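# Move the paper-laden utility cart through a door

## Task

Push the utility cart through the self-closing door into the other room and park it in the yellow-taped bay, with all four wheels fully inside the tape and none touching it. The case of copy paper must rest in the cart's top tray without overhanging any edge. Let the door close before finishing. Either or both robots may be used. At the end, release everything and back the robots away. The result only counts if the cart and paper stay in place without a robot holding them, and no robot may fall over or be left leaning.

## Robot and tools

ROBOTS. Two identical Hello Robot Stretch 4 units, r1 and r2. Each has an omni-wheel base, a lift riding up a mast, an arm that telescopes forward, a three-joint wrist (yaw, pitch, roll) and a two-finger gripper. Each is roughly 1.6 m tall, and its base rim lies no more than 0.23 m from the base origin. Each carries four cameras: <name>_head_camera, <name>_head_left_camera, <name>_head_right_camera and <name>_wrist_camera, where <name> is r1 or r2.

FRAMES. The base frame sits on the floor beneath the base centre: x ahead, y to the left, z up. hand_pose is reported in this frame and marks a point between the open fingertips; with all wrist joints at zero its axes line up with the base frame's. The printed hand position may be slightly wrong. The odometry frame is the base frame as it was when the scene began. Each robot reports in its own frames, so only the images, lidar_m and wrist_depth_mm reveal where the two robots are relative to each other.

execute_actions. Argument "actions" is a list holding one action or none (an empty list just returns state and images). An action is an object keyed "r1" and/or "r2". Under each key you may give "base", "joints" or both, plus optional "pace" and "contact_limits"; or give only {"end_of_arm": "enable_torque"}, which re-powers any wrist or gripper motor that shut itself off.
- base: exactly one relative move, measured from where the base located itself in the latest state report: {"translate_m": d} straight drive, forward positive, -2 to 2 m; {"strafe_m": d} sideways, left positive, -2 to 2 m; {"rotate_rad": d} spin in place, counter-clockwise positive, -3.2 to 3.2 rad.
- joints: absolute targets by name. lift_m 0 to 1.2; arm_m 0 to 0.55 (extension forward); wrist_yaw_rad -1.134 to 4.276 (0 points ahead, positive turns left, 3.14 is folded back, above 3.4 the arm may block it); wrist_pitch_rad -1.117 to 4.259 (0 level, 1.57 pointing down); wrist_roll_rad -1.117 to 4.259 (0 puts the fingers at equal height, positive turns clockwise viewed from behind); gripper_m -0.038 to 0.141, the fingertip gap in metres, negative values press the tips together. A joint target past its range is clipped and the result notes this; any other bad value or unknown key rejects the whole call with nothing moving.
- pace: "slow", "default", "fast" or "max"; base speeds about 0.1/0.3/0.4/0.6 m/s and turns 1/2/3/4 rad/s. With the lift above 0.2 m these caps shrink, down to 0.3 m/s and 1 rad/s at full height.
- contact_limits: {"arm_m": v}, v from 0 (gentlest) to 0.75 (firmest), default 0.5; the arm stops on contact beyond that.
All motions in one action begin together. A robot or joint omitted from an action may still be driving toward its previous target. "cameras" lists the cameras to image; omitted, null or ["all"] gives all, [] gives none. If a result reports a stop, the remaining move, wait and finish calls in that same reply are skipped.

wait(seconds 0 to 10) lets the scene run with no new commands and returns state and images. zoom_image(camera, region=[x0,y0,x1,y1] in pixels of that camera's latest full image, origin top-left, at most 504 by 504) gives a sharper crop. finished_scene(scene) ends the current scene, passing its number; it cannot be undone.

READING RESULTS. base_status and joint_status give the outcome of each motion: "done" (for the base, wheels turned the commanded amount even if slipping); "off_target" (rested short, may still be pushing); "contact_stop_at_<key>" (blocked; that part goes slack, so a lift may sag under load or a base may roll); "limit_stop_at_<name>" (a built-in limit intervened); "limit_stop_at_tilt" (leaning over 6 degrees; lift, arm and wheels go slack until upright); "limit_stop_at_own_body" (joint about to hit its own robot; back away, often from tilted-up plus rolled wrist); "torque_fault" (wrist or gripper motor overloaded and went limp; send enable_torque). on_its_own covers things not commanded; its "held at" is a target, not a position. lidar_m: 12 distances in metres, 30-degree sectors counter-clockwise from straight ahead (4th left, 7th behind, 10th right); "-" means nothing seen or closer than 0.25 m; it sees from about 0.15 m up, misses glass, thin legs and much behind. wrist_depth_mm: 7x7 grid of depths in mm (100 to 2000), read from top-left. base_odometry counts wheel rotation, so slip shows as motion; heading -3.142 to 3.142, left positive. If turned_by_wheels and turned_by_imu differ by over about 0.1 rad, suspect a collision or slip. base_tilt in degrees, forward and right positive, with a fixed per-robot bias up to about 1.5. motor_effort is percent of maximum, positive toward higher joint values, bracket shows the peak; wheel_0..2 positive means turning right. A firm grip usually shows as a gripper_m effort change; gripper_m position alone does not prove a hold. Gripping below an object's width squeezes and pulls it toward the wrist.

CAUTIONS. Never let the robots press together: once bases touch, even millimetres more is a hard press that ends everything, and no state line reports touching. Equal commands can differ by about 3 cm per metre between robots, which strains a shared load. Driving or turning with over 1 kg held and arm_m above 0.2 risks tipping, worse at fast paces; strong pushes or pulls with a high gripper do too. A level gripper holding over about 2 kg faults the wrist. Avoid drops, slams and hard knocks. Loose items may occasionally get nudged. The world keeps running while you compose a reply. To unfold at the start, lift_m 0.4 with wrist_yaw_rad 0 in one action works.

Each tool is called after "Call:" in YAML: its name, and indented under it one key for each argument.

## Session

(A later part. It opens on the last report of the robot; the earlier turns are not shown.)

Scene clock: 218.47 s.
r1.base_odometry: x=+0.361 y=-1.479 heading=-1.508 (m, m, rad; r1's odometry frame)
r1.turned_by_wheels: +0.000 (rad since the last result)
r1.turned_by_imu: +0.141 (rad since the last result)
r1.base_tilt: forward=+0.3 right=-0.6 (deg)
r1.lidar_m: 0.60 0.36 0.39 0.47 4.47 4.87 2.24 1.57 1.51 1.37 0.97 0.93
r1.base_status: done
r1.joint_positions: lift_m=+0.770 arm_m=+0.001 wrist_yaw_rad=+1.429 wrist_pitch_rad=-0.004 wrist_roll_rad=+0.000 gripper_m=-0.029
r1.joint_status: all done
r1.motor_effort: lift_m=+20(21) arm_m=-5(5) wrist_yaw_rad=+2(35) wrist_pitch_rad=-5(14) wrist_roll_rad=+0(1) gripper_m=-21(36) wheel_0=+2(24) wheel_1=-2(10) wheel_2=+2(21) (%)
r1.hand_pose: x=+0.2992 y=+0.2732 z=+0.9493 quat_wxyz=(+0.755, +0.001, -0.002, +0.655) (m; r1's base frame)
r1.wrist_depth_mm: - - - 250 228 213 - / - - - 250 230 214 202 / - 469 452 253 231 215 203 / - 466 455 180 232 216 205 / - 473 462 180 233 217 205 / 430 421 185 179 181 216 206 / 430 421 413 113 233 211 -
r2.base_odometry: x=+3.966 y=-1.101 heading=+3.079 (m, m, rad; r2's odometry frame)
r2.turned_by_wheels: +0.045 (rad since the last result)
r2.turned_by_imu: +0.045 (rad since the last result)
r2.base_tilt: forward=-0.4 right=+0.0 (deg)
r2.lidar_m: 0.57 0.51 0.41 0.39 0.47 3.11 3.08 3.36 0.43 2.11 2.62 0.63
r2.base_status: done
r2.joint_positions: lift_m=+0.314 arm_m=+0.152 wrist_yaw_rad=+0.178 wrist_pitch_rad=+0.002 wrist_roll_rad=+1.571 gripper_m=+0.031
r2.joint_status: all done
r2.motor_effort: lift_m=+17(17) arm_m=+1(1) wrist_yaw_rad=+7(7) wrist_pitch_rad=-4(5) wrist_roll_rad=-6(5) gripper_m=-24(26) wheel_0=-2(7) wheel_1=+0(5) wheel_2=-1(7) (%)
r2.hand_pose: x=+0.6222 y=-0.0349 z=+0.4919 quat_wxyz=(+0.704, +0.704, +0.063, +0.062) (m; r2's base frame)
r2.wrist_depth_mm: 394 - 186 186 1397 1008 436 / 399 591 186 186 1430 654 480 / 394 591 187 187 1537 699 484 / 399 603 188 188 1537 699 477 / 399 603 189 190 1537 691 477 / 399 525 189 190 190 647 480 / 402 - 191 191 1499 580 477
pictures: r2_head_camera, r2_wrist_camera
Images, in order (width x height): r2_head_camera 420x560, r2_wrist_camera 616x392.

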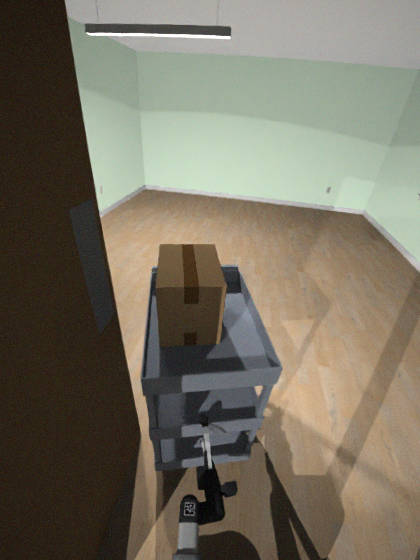

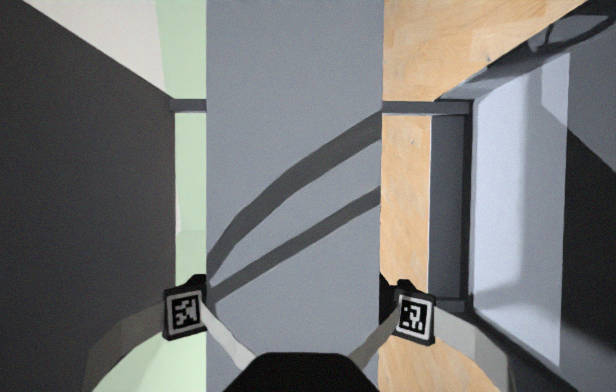

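Call:
execute_actions:
  actions:
    - {"r2": {"base": {"translate_m": -1.1}, "pace": "fast"}}
  cameras: ["r2_wrist_camera", "r2_head_camera", "r2_head_left_camera", "r2_head_right_camera"]

Scene clock: 225.50 s.
r1.base_odometry: x=+0.361 y=-1.479 heading=-1.508 (m, m, rad; r1's odometry frame)
r1.turned_by_wheels: +0.000 (rad since the last result)
r1.turned_by_imu: -0.002 (rad since the last result)
r1.base_tilt: forward=+0.4 right=-0.7 (deg)
r1.lidar_m: 0.60 0.32 0.39 3.34 4.45 4.88 2.26 1.60 1.51 1.39 0.97 0.91
r1.base_status: not commanded
r1.joint_positions: lift_m=+0.770 arm_m=+0.001 wrist_yaw_rad=+1.429 wrist_pitch_rad=-0.004 wrist_roll_rad=+0.000 gripper_m=-0.029
r1.joint_status: not commanded
r1.motor_effort: lift_m=+20(20) arm_m=-6(5) wrist_yaw_rad=+3(3) wrist_pitch_rad=-5(6) wrist_roll_rad=+1(0) gripper_m=-22(21) wheel_0=+2(2) wheel_1=-2(2) wheel_2=+2(2) (%)
r1.hand_pose: x=+0.2992 y=+0.2732 z=+0.9493 quat_wxyz=(+0.755, +0.001, -0.002, +0.655) (m; r1's base frame)
r1.wrist_depth_mm: - - - 250 228 213 - / - - - 251 229 214 204 / - - - 253 231 216 203 / - - - 180 231 216 204 / - - - 179 233 217 205 / - - 270 180 182 216 206 / - 1863 - 113 234 181 -
r2.base_odometry: x=+5.064 y=-1.169 heading=+3.080 (m, m, rad; r2's odometry frame)
r2.turned_by_wheels: +0.001 (rad since the last result)
r2.turned_by_imu: +0.009 (rad since the last result)
r2.base_tilt: forward=-0.5 right=+0.0 (deg)
r2.lidar_m: 0.54 0.55 1.46 2.59 2.45 2.02 2.00 2.24 2.19 1.93 1.01 0.65
r2.base_status: done
r2.joint_positions: lift_m=+0.314 arm_m=+0.152 wrist_yaw_rad=+0.186 wrist_pitch_rad=+0.001 wrist_roll_rad=+1.573 gripper_m=+0.031
r2.joint_status: not commanded
r2.on_its_own: wrist_yaw_rad is at rest, and its effort (-18) is outside its rest range (-13 to +13)
r2.motor_effort: lift_m=+17(18) arm_m=+0(1) wrist_yaw_rad=-18(20) wrist_pitch_rad=-4(8) wrist_roll_rad=-10(11) gripper_m=-22(28) wheel_0=+4(11) wheel_1=+2(9) wheel_2=+0(18) (%)
r2.hand_pose: x=+0.6226 y=-0.0324 z=+0.4919 quat_wxyz=(+0.703, +0.705, +0.066, +0.065) (m; r2's base frame)
r2.wrist_depth_mm: - - 206 204 1537 1008 676 / 394 - 203 202 1537 991 466 / 394 597 200 199 809 647 480 / 397 597 196 196 1537 699 480 / 399 597 194 194 1205 691 477 / 399 521 190 191 190 647 480 / 399 564 187 189 788 574 484
pictures: r2_head_camera, r2_head_left_camera, r2_head_right_camera, r2_wrist_camera
Images, in order (width x height): r2_head_camera 420x560, r2_head_left_camera 420x672, r2_head_right_camera 420x672, r2_wrist_camera 616x392.

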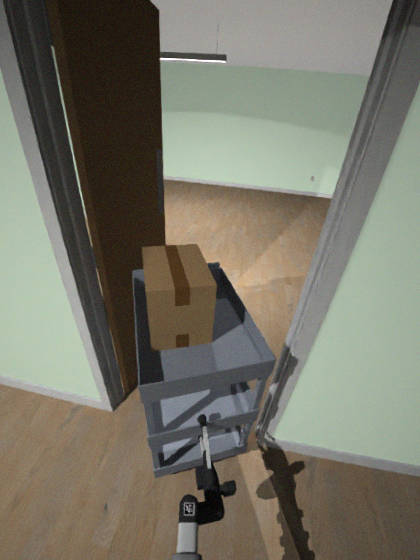

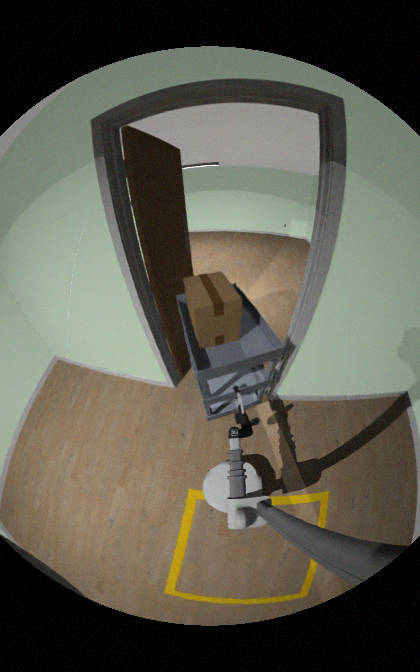

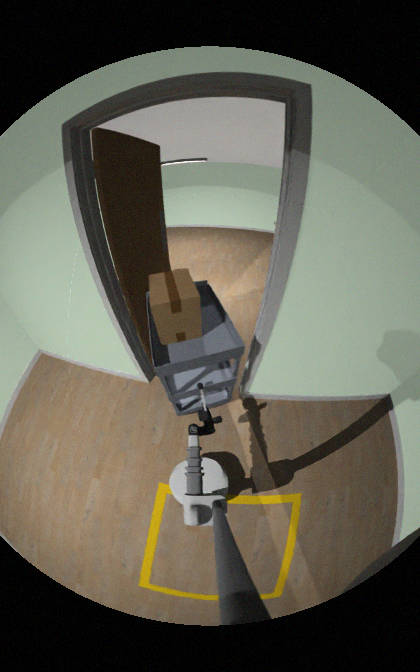

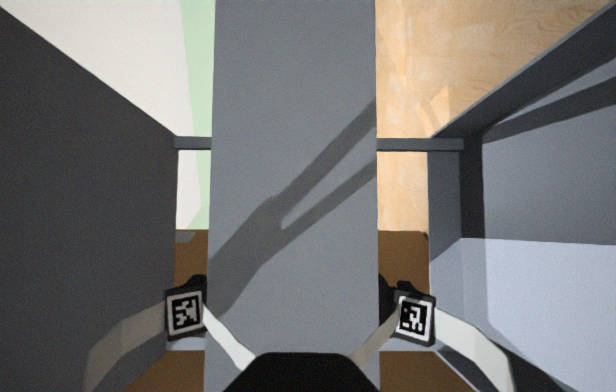

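Call:
zoom_image:
  camera: "r2_head_camera"
  region: [80, 240, 320, 500]

Call:
zoom_image:
  camera: "r2_head_left_camera"
  region: [140, 440, 360, 630]

Call:
zoom_image:
  camera: "r2_head_right_camera"
  region: [110, 440, 330, 630]

Region (80, 240, 320, 500) of r2_head_camera's 420x560 image, scaled by 1.938, with more detail than that image has; it fills the left 465 columns of this view, and the rest is white.

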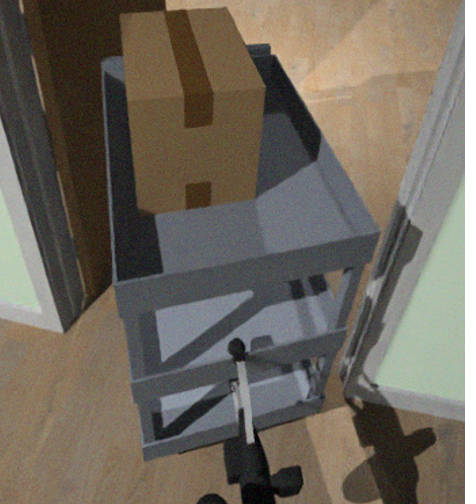

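Region (140, 440, 360, 630) of r2_head_left_camera's 420x672 image, scaled by 2.291, with more detail than that image has; it fills the top 435 rows of this view, and the rest is white.

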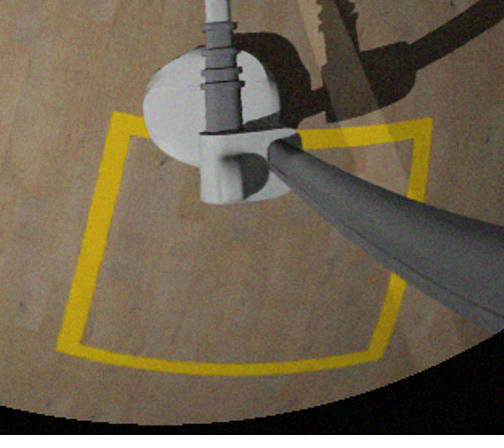

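Region (110, 440, 330, 630) of r2_head_right_camera's 420x672 image, scaled by 2.291, with more detail than that image has; it fills the top 435 rows of this view, and the rest is white.

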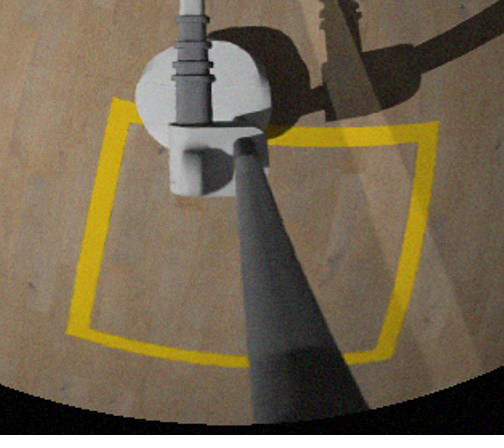

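Call:
execute_actions:
  actions:
    - {"r2": {"base": {"rotate_rad": 0.12}, "joints": {"wrist_yaw_rad": -0.075, "arm_m": 0.162}}}
  cameras: ["r2_head_camera"]

Scene clock: 236.20 s.
r1.base_odometry: x=+0.361 y=-1.479 heading=-1.508 (m, m, rad; r1's odometry frame)
r1.turned_by_wheels: +0.000 (rad since the last result)
r1.turned_by_imu: -0.001 (rad since the last result)
r1.base_tilt: forward=+0.3 right=-0.6 (deg)
r1.lidar_m: 0.60 0.34 0.39 3.35 4.46 4.86 2.27 1.61 1.50 1.40 0.98 0.91
r1.base_status: not commanded
r1.joint_positions: lift_m=+0.770 arm_m=+0.001 wrist_yaw_rad=+1.429 wrist_pitch_rad=-0.004 wrist_roll_rad=+0.000 gripper_m=-0.029
r1.joint_status: not commanded
r1.motor_effort: lift_m=+20(20) arm_m=-6(5) wrist_yaw_rad=+4(3) wrist_pitch_rad=-6(5) wrist_roll_rad=+1(0) gripper_m=-22(21) wheel_0=+2(2) wheel_1=-2(2) wheel_2=+2(2) (%)
r1.hand_pose: x=+0.2992 y=+0.2732 z=+0.9493 quat_wxyz=(+0.755, +0.001, -0.002, +0.655) (m; r1's base frame)
r1.wrist_depth_mm: - - - 250 227 213 - / - - - 251 229 214 203 / - - - 253 230 215 204 / - - - 180 232 216 204 / - - - 179 232 217 206 / - - 270 179 182 216 206 / - 1983 - 113 233 182 -
r2.base_odometry: x=+5.064 y=-1.169 heading=-3.084 (m, m, rad; r2's odometry frame)
r2.turned_by_wheels: +0.120 (rad since the last result)
r2.turned_by_imu: +0.118 (rad since the last result)
r2.base_tilt: forward=-0.3 right=+0.0 (deg)
r2.lidar_m: 0.55 1.04 1.79 2.59 2.28 2.02 2.01 2.40 2.17 1.56 0.92 0.62
r2.base_status: done
r2.joint_positions: lift_m=+0.314 arm_m=+0.161 wrist_yaw_rad=-0.075 wrist_pitch_rad=+0.002 wrist_roll_rad=+1.573 gripper_m=+0.031
r2.joint_status: all done
r2.motor_effort: lift_m=+17(17) arm_m=+3(8) wrist_yaw_rad=+1(43) wrist_pitch_rad=-3(4) wrist_roll_rad=-10(12) gripper_m=-24(26) wheel_0=-1(4) wheel_1=+1(2) wheel_2=-1(6) (%)
r2.hand_pose: x=+0.6134 y=-0.1089 z=+0.4919 quat_wxyz=(+0.706, +0.707, -0.026, -0.027) (m; r2's base frame)
r2.wrist_depth_mm: - - - 229 1756 1025 715 / 394 - - 220 1537 1008 430 / 394 640 215 212 1499 640 480 / 397 603 206 204 809 691 477 / 397 597 200 196 1576 691 480 / 397 525 189 189 189 647 477 / 397 597 185 185 917 574 477
pictures: r2_head_camera
Images, in order (width x height): r2_head_camera 420x560.

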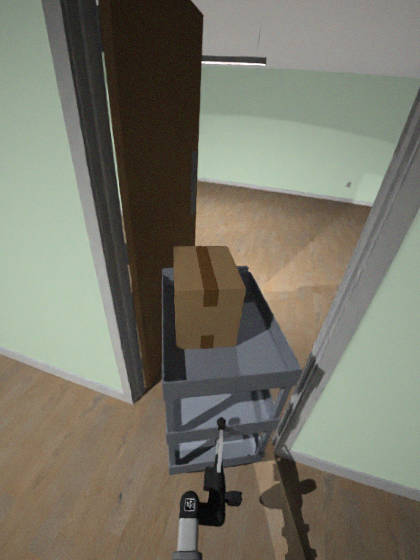

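Call:
execute_actions:
  actions:
    - {"r2": {"base": {"translate_m": -1.53}, "pace": "fast"}, "r1": {"joints": {"gripper_m": 0.11}}}
  cameras: ["r2_head_camera", "r2_head_left_camera", "r2_wrist_camera", "r1_head_left_camera"]

Scene clock: 242.03 s.
r1.base_odometry: x=+0.361 y=-1.479 heading=-1.508 (m, m, rad; r1's odometry frame)
r1.turned_by_wheels: +0.000 (rad since the last result)
r1.turned_by_imu: -0.002 (rad since the last result)
r1.base_tilt: forward=+0.3 right=-0.7 (deg)
r1.lidar_m: 0.96 1.29 3.21 3.34 4.45 4.86 2.25 1.58 1.50 1.38 0.97 0.92
r1.base_status: not commanded
r1.joint_positions: lift_m=+0.770 arm_m=+0.001 wrist_yaw_rad=+1.430 wrist_pitch_rad=-0.004 wrist_roll_rad=+0.000 gripper_m=+0.110
r1.joint_status: all done
r1.motor_effort: lift_m=+20(20) arm_m=-6(5) wrist_yaw_rad=+0(12) wrist_pitch_rad=-6(7) wrist_roll_rad=+0(1) gripper_m=-2(21) wheel_0=+2(2) wheel_1=-2(3) wheel_2=+2(2) (%)
r1.hand_pose: x=+0.2988 y=+0.2734 z=+0.9492 quat_wxyz=(+0.755, +0.001, -0.001, +0.656) (m; r1's base frame)
r1.wrist_depth_mm: - - - - - - - / - - - - - - - / - - - - - - - / - - - - - - - / - - - - - - - / - - - - - - - / - 1983 - 113 - - -
r2.base_odometry: x=+6.592 y=-1.079 heading=-3.083 (m, m, rad; r2's odometry frame)
r2.turned_by_wheels: +0.000 (rad since the last result)
r2.turned_by_imu: +0.013 (rad since the last result)
r2.base_tilt: forward=-0.3 right=+0.0 (deg)
r2.lidar_m: 0.51 0.88 3.06 1.03 0.63 0.55 0.56 0.67 1.24 1.72 2.05 0.63
r2.base_status: done
r2.joint_positions: lift_m=+0.314 arm_m=+0.162 wrist_yaw_rad=-0.071 wrist_pitch_rad=+0.000 wrist_roll_rad=+1.574 gripper_m=+0.031
r2.joint_status: not commanded
r2.motor_effort: lift_m=+18(17) arm_m=+1(3) wrist_yaw_rad=-13(36) wrist_pitch_rad=-1(7) wrist_roll_rad=-13(14) gripper_m=-21(28) wheel_0=+4(8) wheel_1=+3(6) wheel_2=-1(20) (%)
r2.hand_pose: x=+0.6144 y=-0.1076 z=+0.4923 quat_wxyz=(+0.705, +0.708, -0.025, -0.025) (m; r2's base frame)
r2.wrist_depth_mm: 301 303 298 286 300 301 301 / 1756 1808 1756 258 1756 1025 415 / 392 1808 1808 237 1808 1008 449 / 394 591 1983 218 1537 647 484 / 397 591 209 202 809 699 480 / 397 521 186 189 187 654 480 / 397 591 179 180 1397 574 484
pictures: r1_head_left_camera, r2_head_camera, r2_head_left_camera, r2_wrist_camera
Images, in order (width x height): r1_head_left_camera 420x672, r2_head_camera 420x560, r2_head_left_camera 420x672, r2_wrist_camera 616x392.

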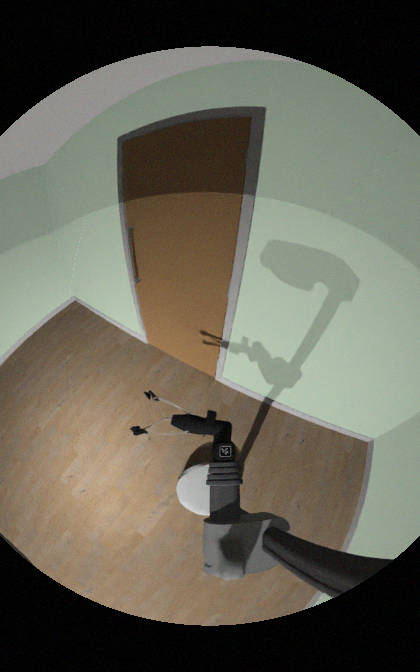

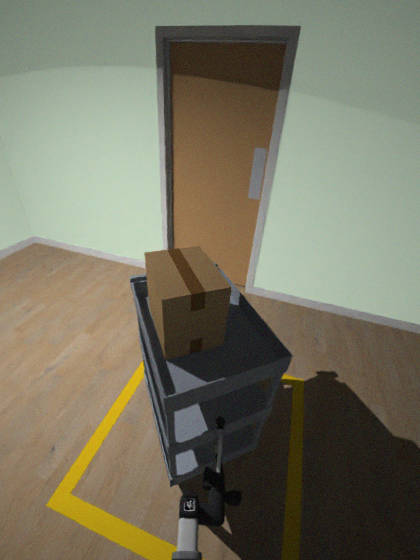

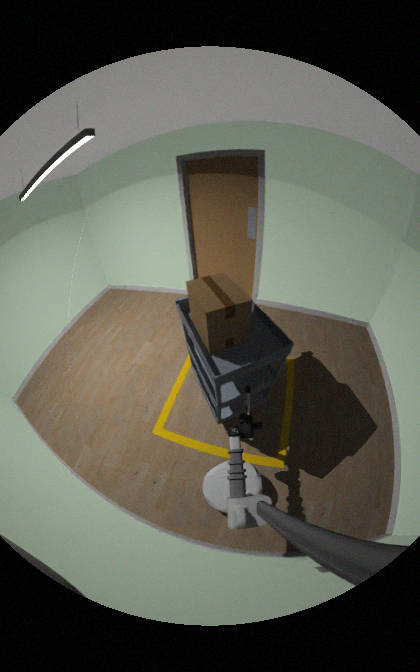

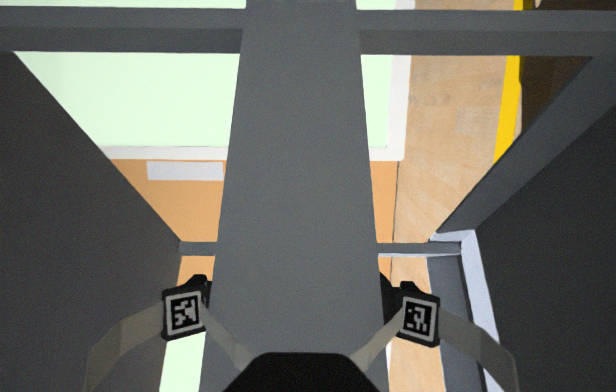

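Call:
zoom_image:
  camera: "r2_head_camera"
  region: [40, 260, 330, 560]

Region (40, 260, 330, 560) of r2_head_camera's 420x560 image, scaled by 1.680, with more detail than that image has; it fills the left 487 columns of this view, and the rest is white.

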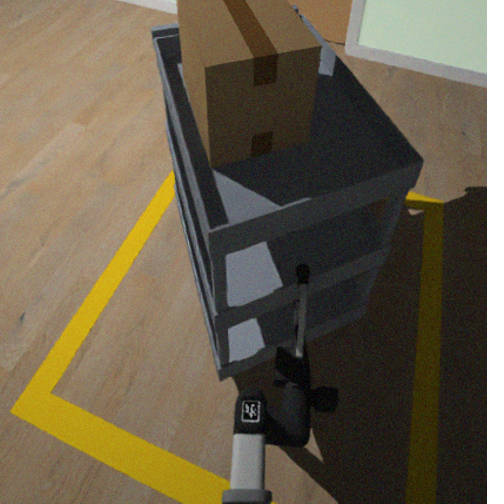

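Call:
zoom_image:
  camera: "r2_wrist_camera"
  region: [360, 0, 616, 300]

Region (360, 0, 616, 300) of r2_wrist_camera's 616x392 image, scaled by 1.680; it fills the left 430 columns of this view, and the rest is white.

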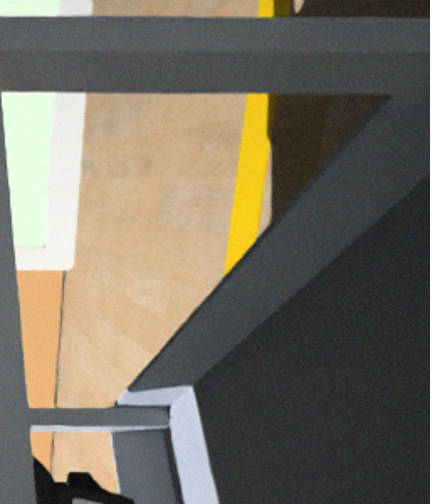

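Call:
execute_actions:
  actions:
    - {"r2": {"joints": {"gripper_m": 0.122, "arm_m": 0.11, "lift_m": 0.32}}, "r1": {"base": {"translate_m": -0.15}, "pace": "fast"}}
  cameras: ["r2_head_camera", "r2_wrist_camera"]

Scene clock: 255.00 s.
r1.base_odometry: x=+0.351 y=-1.330 heading=-1.508 (m, m, rad; r1's odometry frame)
r1.turned_by_wheels: +0.000 (rad since the last result)
r1.turned_by_imu: -0.001 (rad since the last result)
r1.base_tilt: forward=+0.3 right=-0.6 (deg)
r1.lidar_m: 1.10 1.46 3.29 3.41 4.54 4.72 2.16 1.51 1.42 1.50 1.11 1.06
r1.base_status: done
r1.joint_positions: lift_m=+0.770 arm_m=+0.001 wrist_yaw_rad=+1.430 wrist_pitch_rad=-0.004 wrist_roll_rad=+0.000 gripper_m=+0.110
r1.joint_status: not commanded
r1.motor_effort: lift_m=+20(20) arm_m=-6(6) wrist_yaw_rad=+0(0) wrist_pitch_rad=-7(6) wrist_roll_rad=+1(0) gripper_m=-1(2) wheel_0=+0(5) wheel_1=+1(6) wheel_2=-2(12) (%)
r1.hand_pose: x=+0.2988 y=+0.2734 z=+0.9492 quat_wxyz=(+0.755, +0.001, -0.001, +0.656) (m; r1's base frame)
r1.wrist_depth_mm: - - - - - - - / - - - - - - - / - - - - - - - / - - - - - - - / - - - - - - - / - - - - - - - / - 1983 - 113 - - -
r2.base_odometry: x=+6.592 y=-1.079 heading=-3.083 (m, m, rad; r2's odometry frame)
r2.turned_by_wheels: +0.000 (rad since the last result)
r2.turned_by_imu: +0.001 (rad since the last result)
r2.base_tilt: forward=-0.4 right=-0.1 (deg)
r2.lidar_m: 0.46 0.75 3.06 1.02 0.62 0.55 0.55 0.67 1.24 1.73 2.07 0.58
r2.base_status: not commanded
r2.joint_positions: lift_m=+0.320 arm_m=+0.111 wrist_yaw_rad=-0.075 wrist_pitch_rad=+0.003 wrist_roll_rad=+1.571 gripper_m=+0.122
r2.joint_status: all done
r2.motor_effort: lift_m=+22(24) arm_m=-5(8) wrist_yaw_rad=-1(27) wrist_pitch_rad=-9(23) wrist_roll_rad=-3(13) gripper_m=-2(28) wheel_0=+1(3) wheel_1=+1(2) wheel_2=+0(5) (%)
r2.hand_pose: x=+0.5629 y=-0.1087 z=+0.4971 quat_wxyz=(+0.707, +0.707, -0.025, -0.027) (m; r2's base frame)
r2.wrist_depth_mm: 314 314 315 303 312 315 315 / 407 1808 1756 276 1576 946 410 / 389 1808 1863 252 1708 1008 455 / 392 585 - 232 1576 640 488 / 389 580 223 214 820 707 484 / 392 484 200 200 200 615 484 / 392 521 - 137 1397 615 484
pictures: r2_head_camera, r2_wrist_camera
Images, in order (width x height): r2_head_camera 420x560, r2_wrist_camera 616x392.

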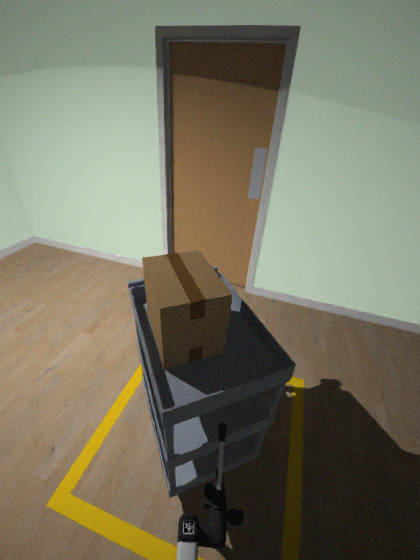

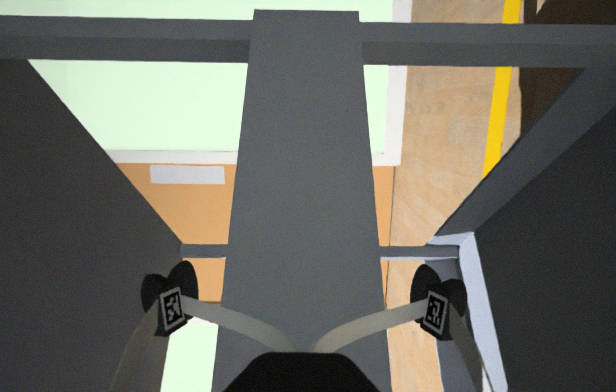

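Released cleanly. Now retract and back off.

Call:
execute_actions:
  actions:
    - {"r2": {"base": {"translate_m": -0.22}, "joints": {"arm_m": 0.0}, "pace": "fast"}}
  cameras: ["r2_head_camera", "r2_wrist_camera", "r2_head_left_camera", "r1_head_left_camera"]

Scene clock: 257.33 s.
r1.base_odometry: x=+0.351 y=-1.330 heading=-1.508 (m, m, rad; r1's odometry frame)
r1.turned_by_wheels: +0.000 (rad since the last result)
r1.turned_by_imu: -0.001 (rad since the last result)
r1.base_tilt: forward=+0.2 right=-0.6 (deg)
r1.lidar_m: 1.09 1.48 3.27 3.42 4.52 4.73 2.13 1.50 1.43 1.49 1.14 1.05
r1.base_status: not commanded
r1.joint_positions: lift_m=+0.770 arm_m=+0.001 wrist_yaw_rad=+1.430 wrist_pitch_rad=-0.004 wrist_roll_rad=+0.000 gripper_m=+0.110
r1.joint_status: not commanded
r1.motor_effort: lift_m=+20(20) arm_m=-6(5) wrist_yaw_rad=-1(1) wrist_pitch_rad=-6(6) wrist_roll_rad=+0(1) gripper_m=-1(0) wheel_0=+0(0) wheel_1=+1(1) wheel_2=-2(2) (%)
r1.hand_pose: x=+0.2988 y=+0.2734 z=+0.9492 quat_wxyz=(+0.755, +0.001, -0.001, +0.656) (m; r1's base frame)
r1.wrist_depth_mm: - - - - - - - / - - - - - - - / - - - - - - - / - - - - - - - / - - - - - - - / - - - - - - - / - 1983 - 113 - - -
r2.base_odometry: x=+6.811 y=-1.067 heading=-3.083 (m, m, rad; r2's odometry frame)
r2.turned_by_wheels: +0.000 (rad since the last result)
r2.turned_by_imu: +0.001 (rad since the last result)
r2.base_tilt: forward=-0.2 right=-0.1 (deg)
r2.lidar_m: 0.69 2.96 3.12 0.64 0.40 0.33 0.34 0.42 0.78 1.65 1.96 0.85
r2.base_status: done
r2.joint_positions: lift_m=+0.320 arm_m=+0.001 wrist_yaw_rad=-0.075 wrist_pitch_rad=+0.003 wrist_roll_rad=+1.570 gripper_m=+0.122
r2.joint_status: all done
r2.motor_effort: lift_m=+21(22) arm_m=-5(7) wrist_yaw_rad=+1(0) wrist_pitch_rad=-7(7) wrist_roll_rad=-3(2) gripper_m=-2(2) wheel_0=+1(6) wheel_1=+1(5) wheel_2=-1(13) (%)
r2.hand_pose: x=+0.4529 y=-0.1088 z=+0.4973 quat_wxyz=(+0.707, +0.707, -0.026, -0.028) (m; r2's base frame)
r2.wrist_depth_mm: - - - - - 1025 699 / - - - - - 1025 699 / - 634 - 640 1537 640 683 / - 585 - 591 1983 591 683 / 699 585 1138 535 1160 707 621 / 496 492 917 500 212 512 508 / 459 521 - 137 1921 621 466
pictures: r1_head_left_camera, r2_head_camera, r2_head_left_camera, r2_wrist_camera
Images, in order (width x height): r1_head_left_camera 420x672, r2_head_camera 420x560, r2_head_left_camera 420x672, r2_wrist_camera 616x392.

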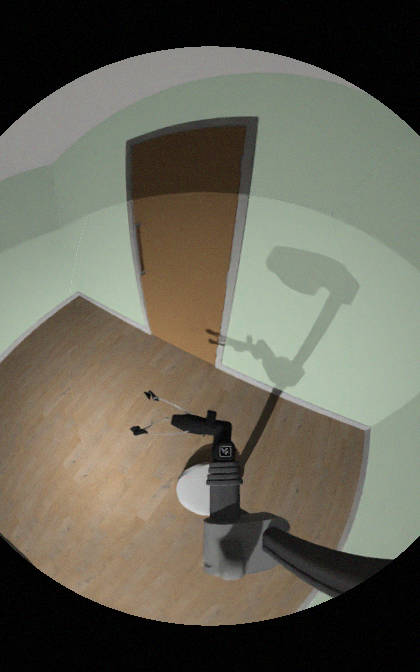

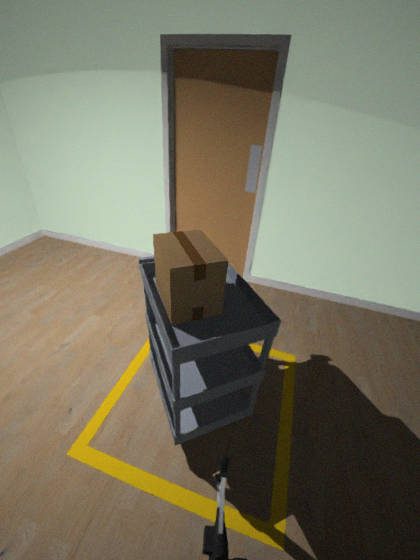

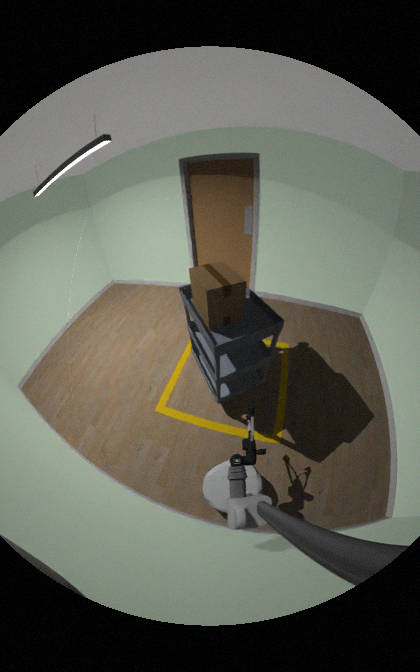

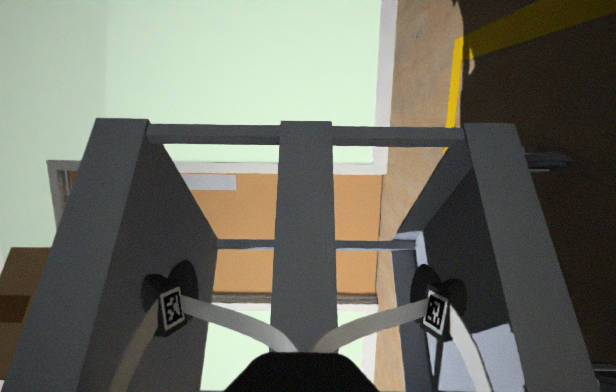

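Call:
zoom_image:
  camera: "r2_head_camera"
  region: [90, 220, 310, 470]

Call:
zoom_image:
  camera: "r2_head_left_camera"
  region: [140, 250, 310, 450]

Region (90, 220, 310, 470) of r2_head_camera's 420x560 image, scaled by 2.016, with more detail than that image has; it fills the left 444 columns of this view, and the rest is white.

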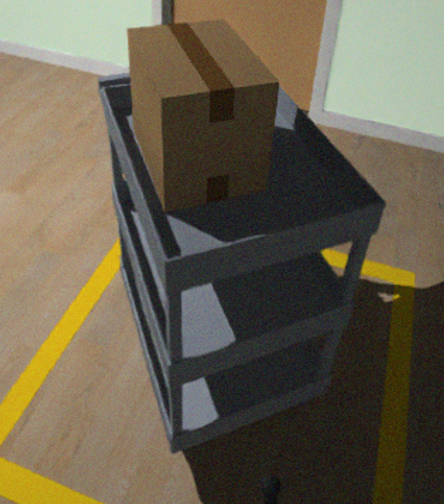

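Region (140, 250, 310, 450) of r2_head_left_camera's 420x672 image, scaled by 2.520, with more detail than that image has; it fills the left 428 columns of this view, and the rest is white.

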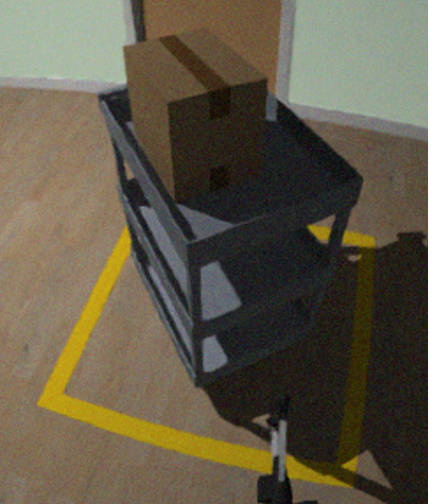

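Call:
zoom_image:
  camera: "r1_head_left_camera"
  region: [100, 100, 280, 380]

Region (100, 100, 280, 380) of r1_head_left_camera's 420x672 image, scaled by 1.800, with more detail than that image has; it fills the left 324 columns of this view, and the rest is white.

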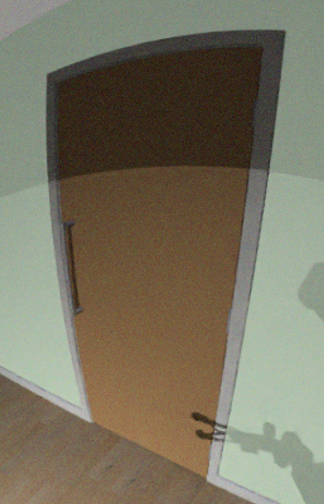

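Door is shut, cart is inside the bay, box in tray, robots clear.

Call:
finished_scene:
  scene: 1

The scene is finished: the task was done.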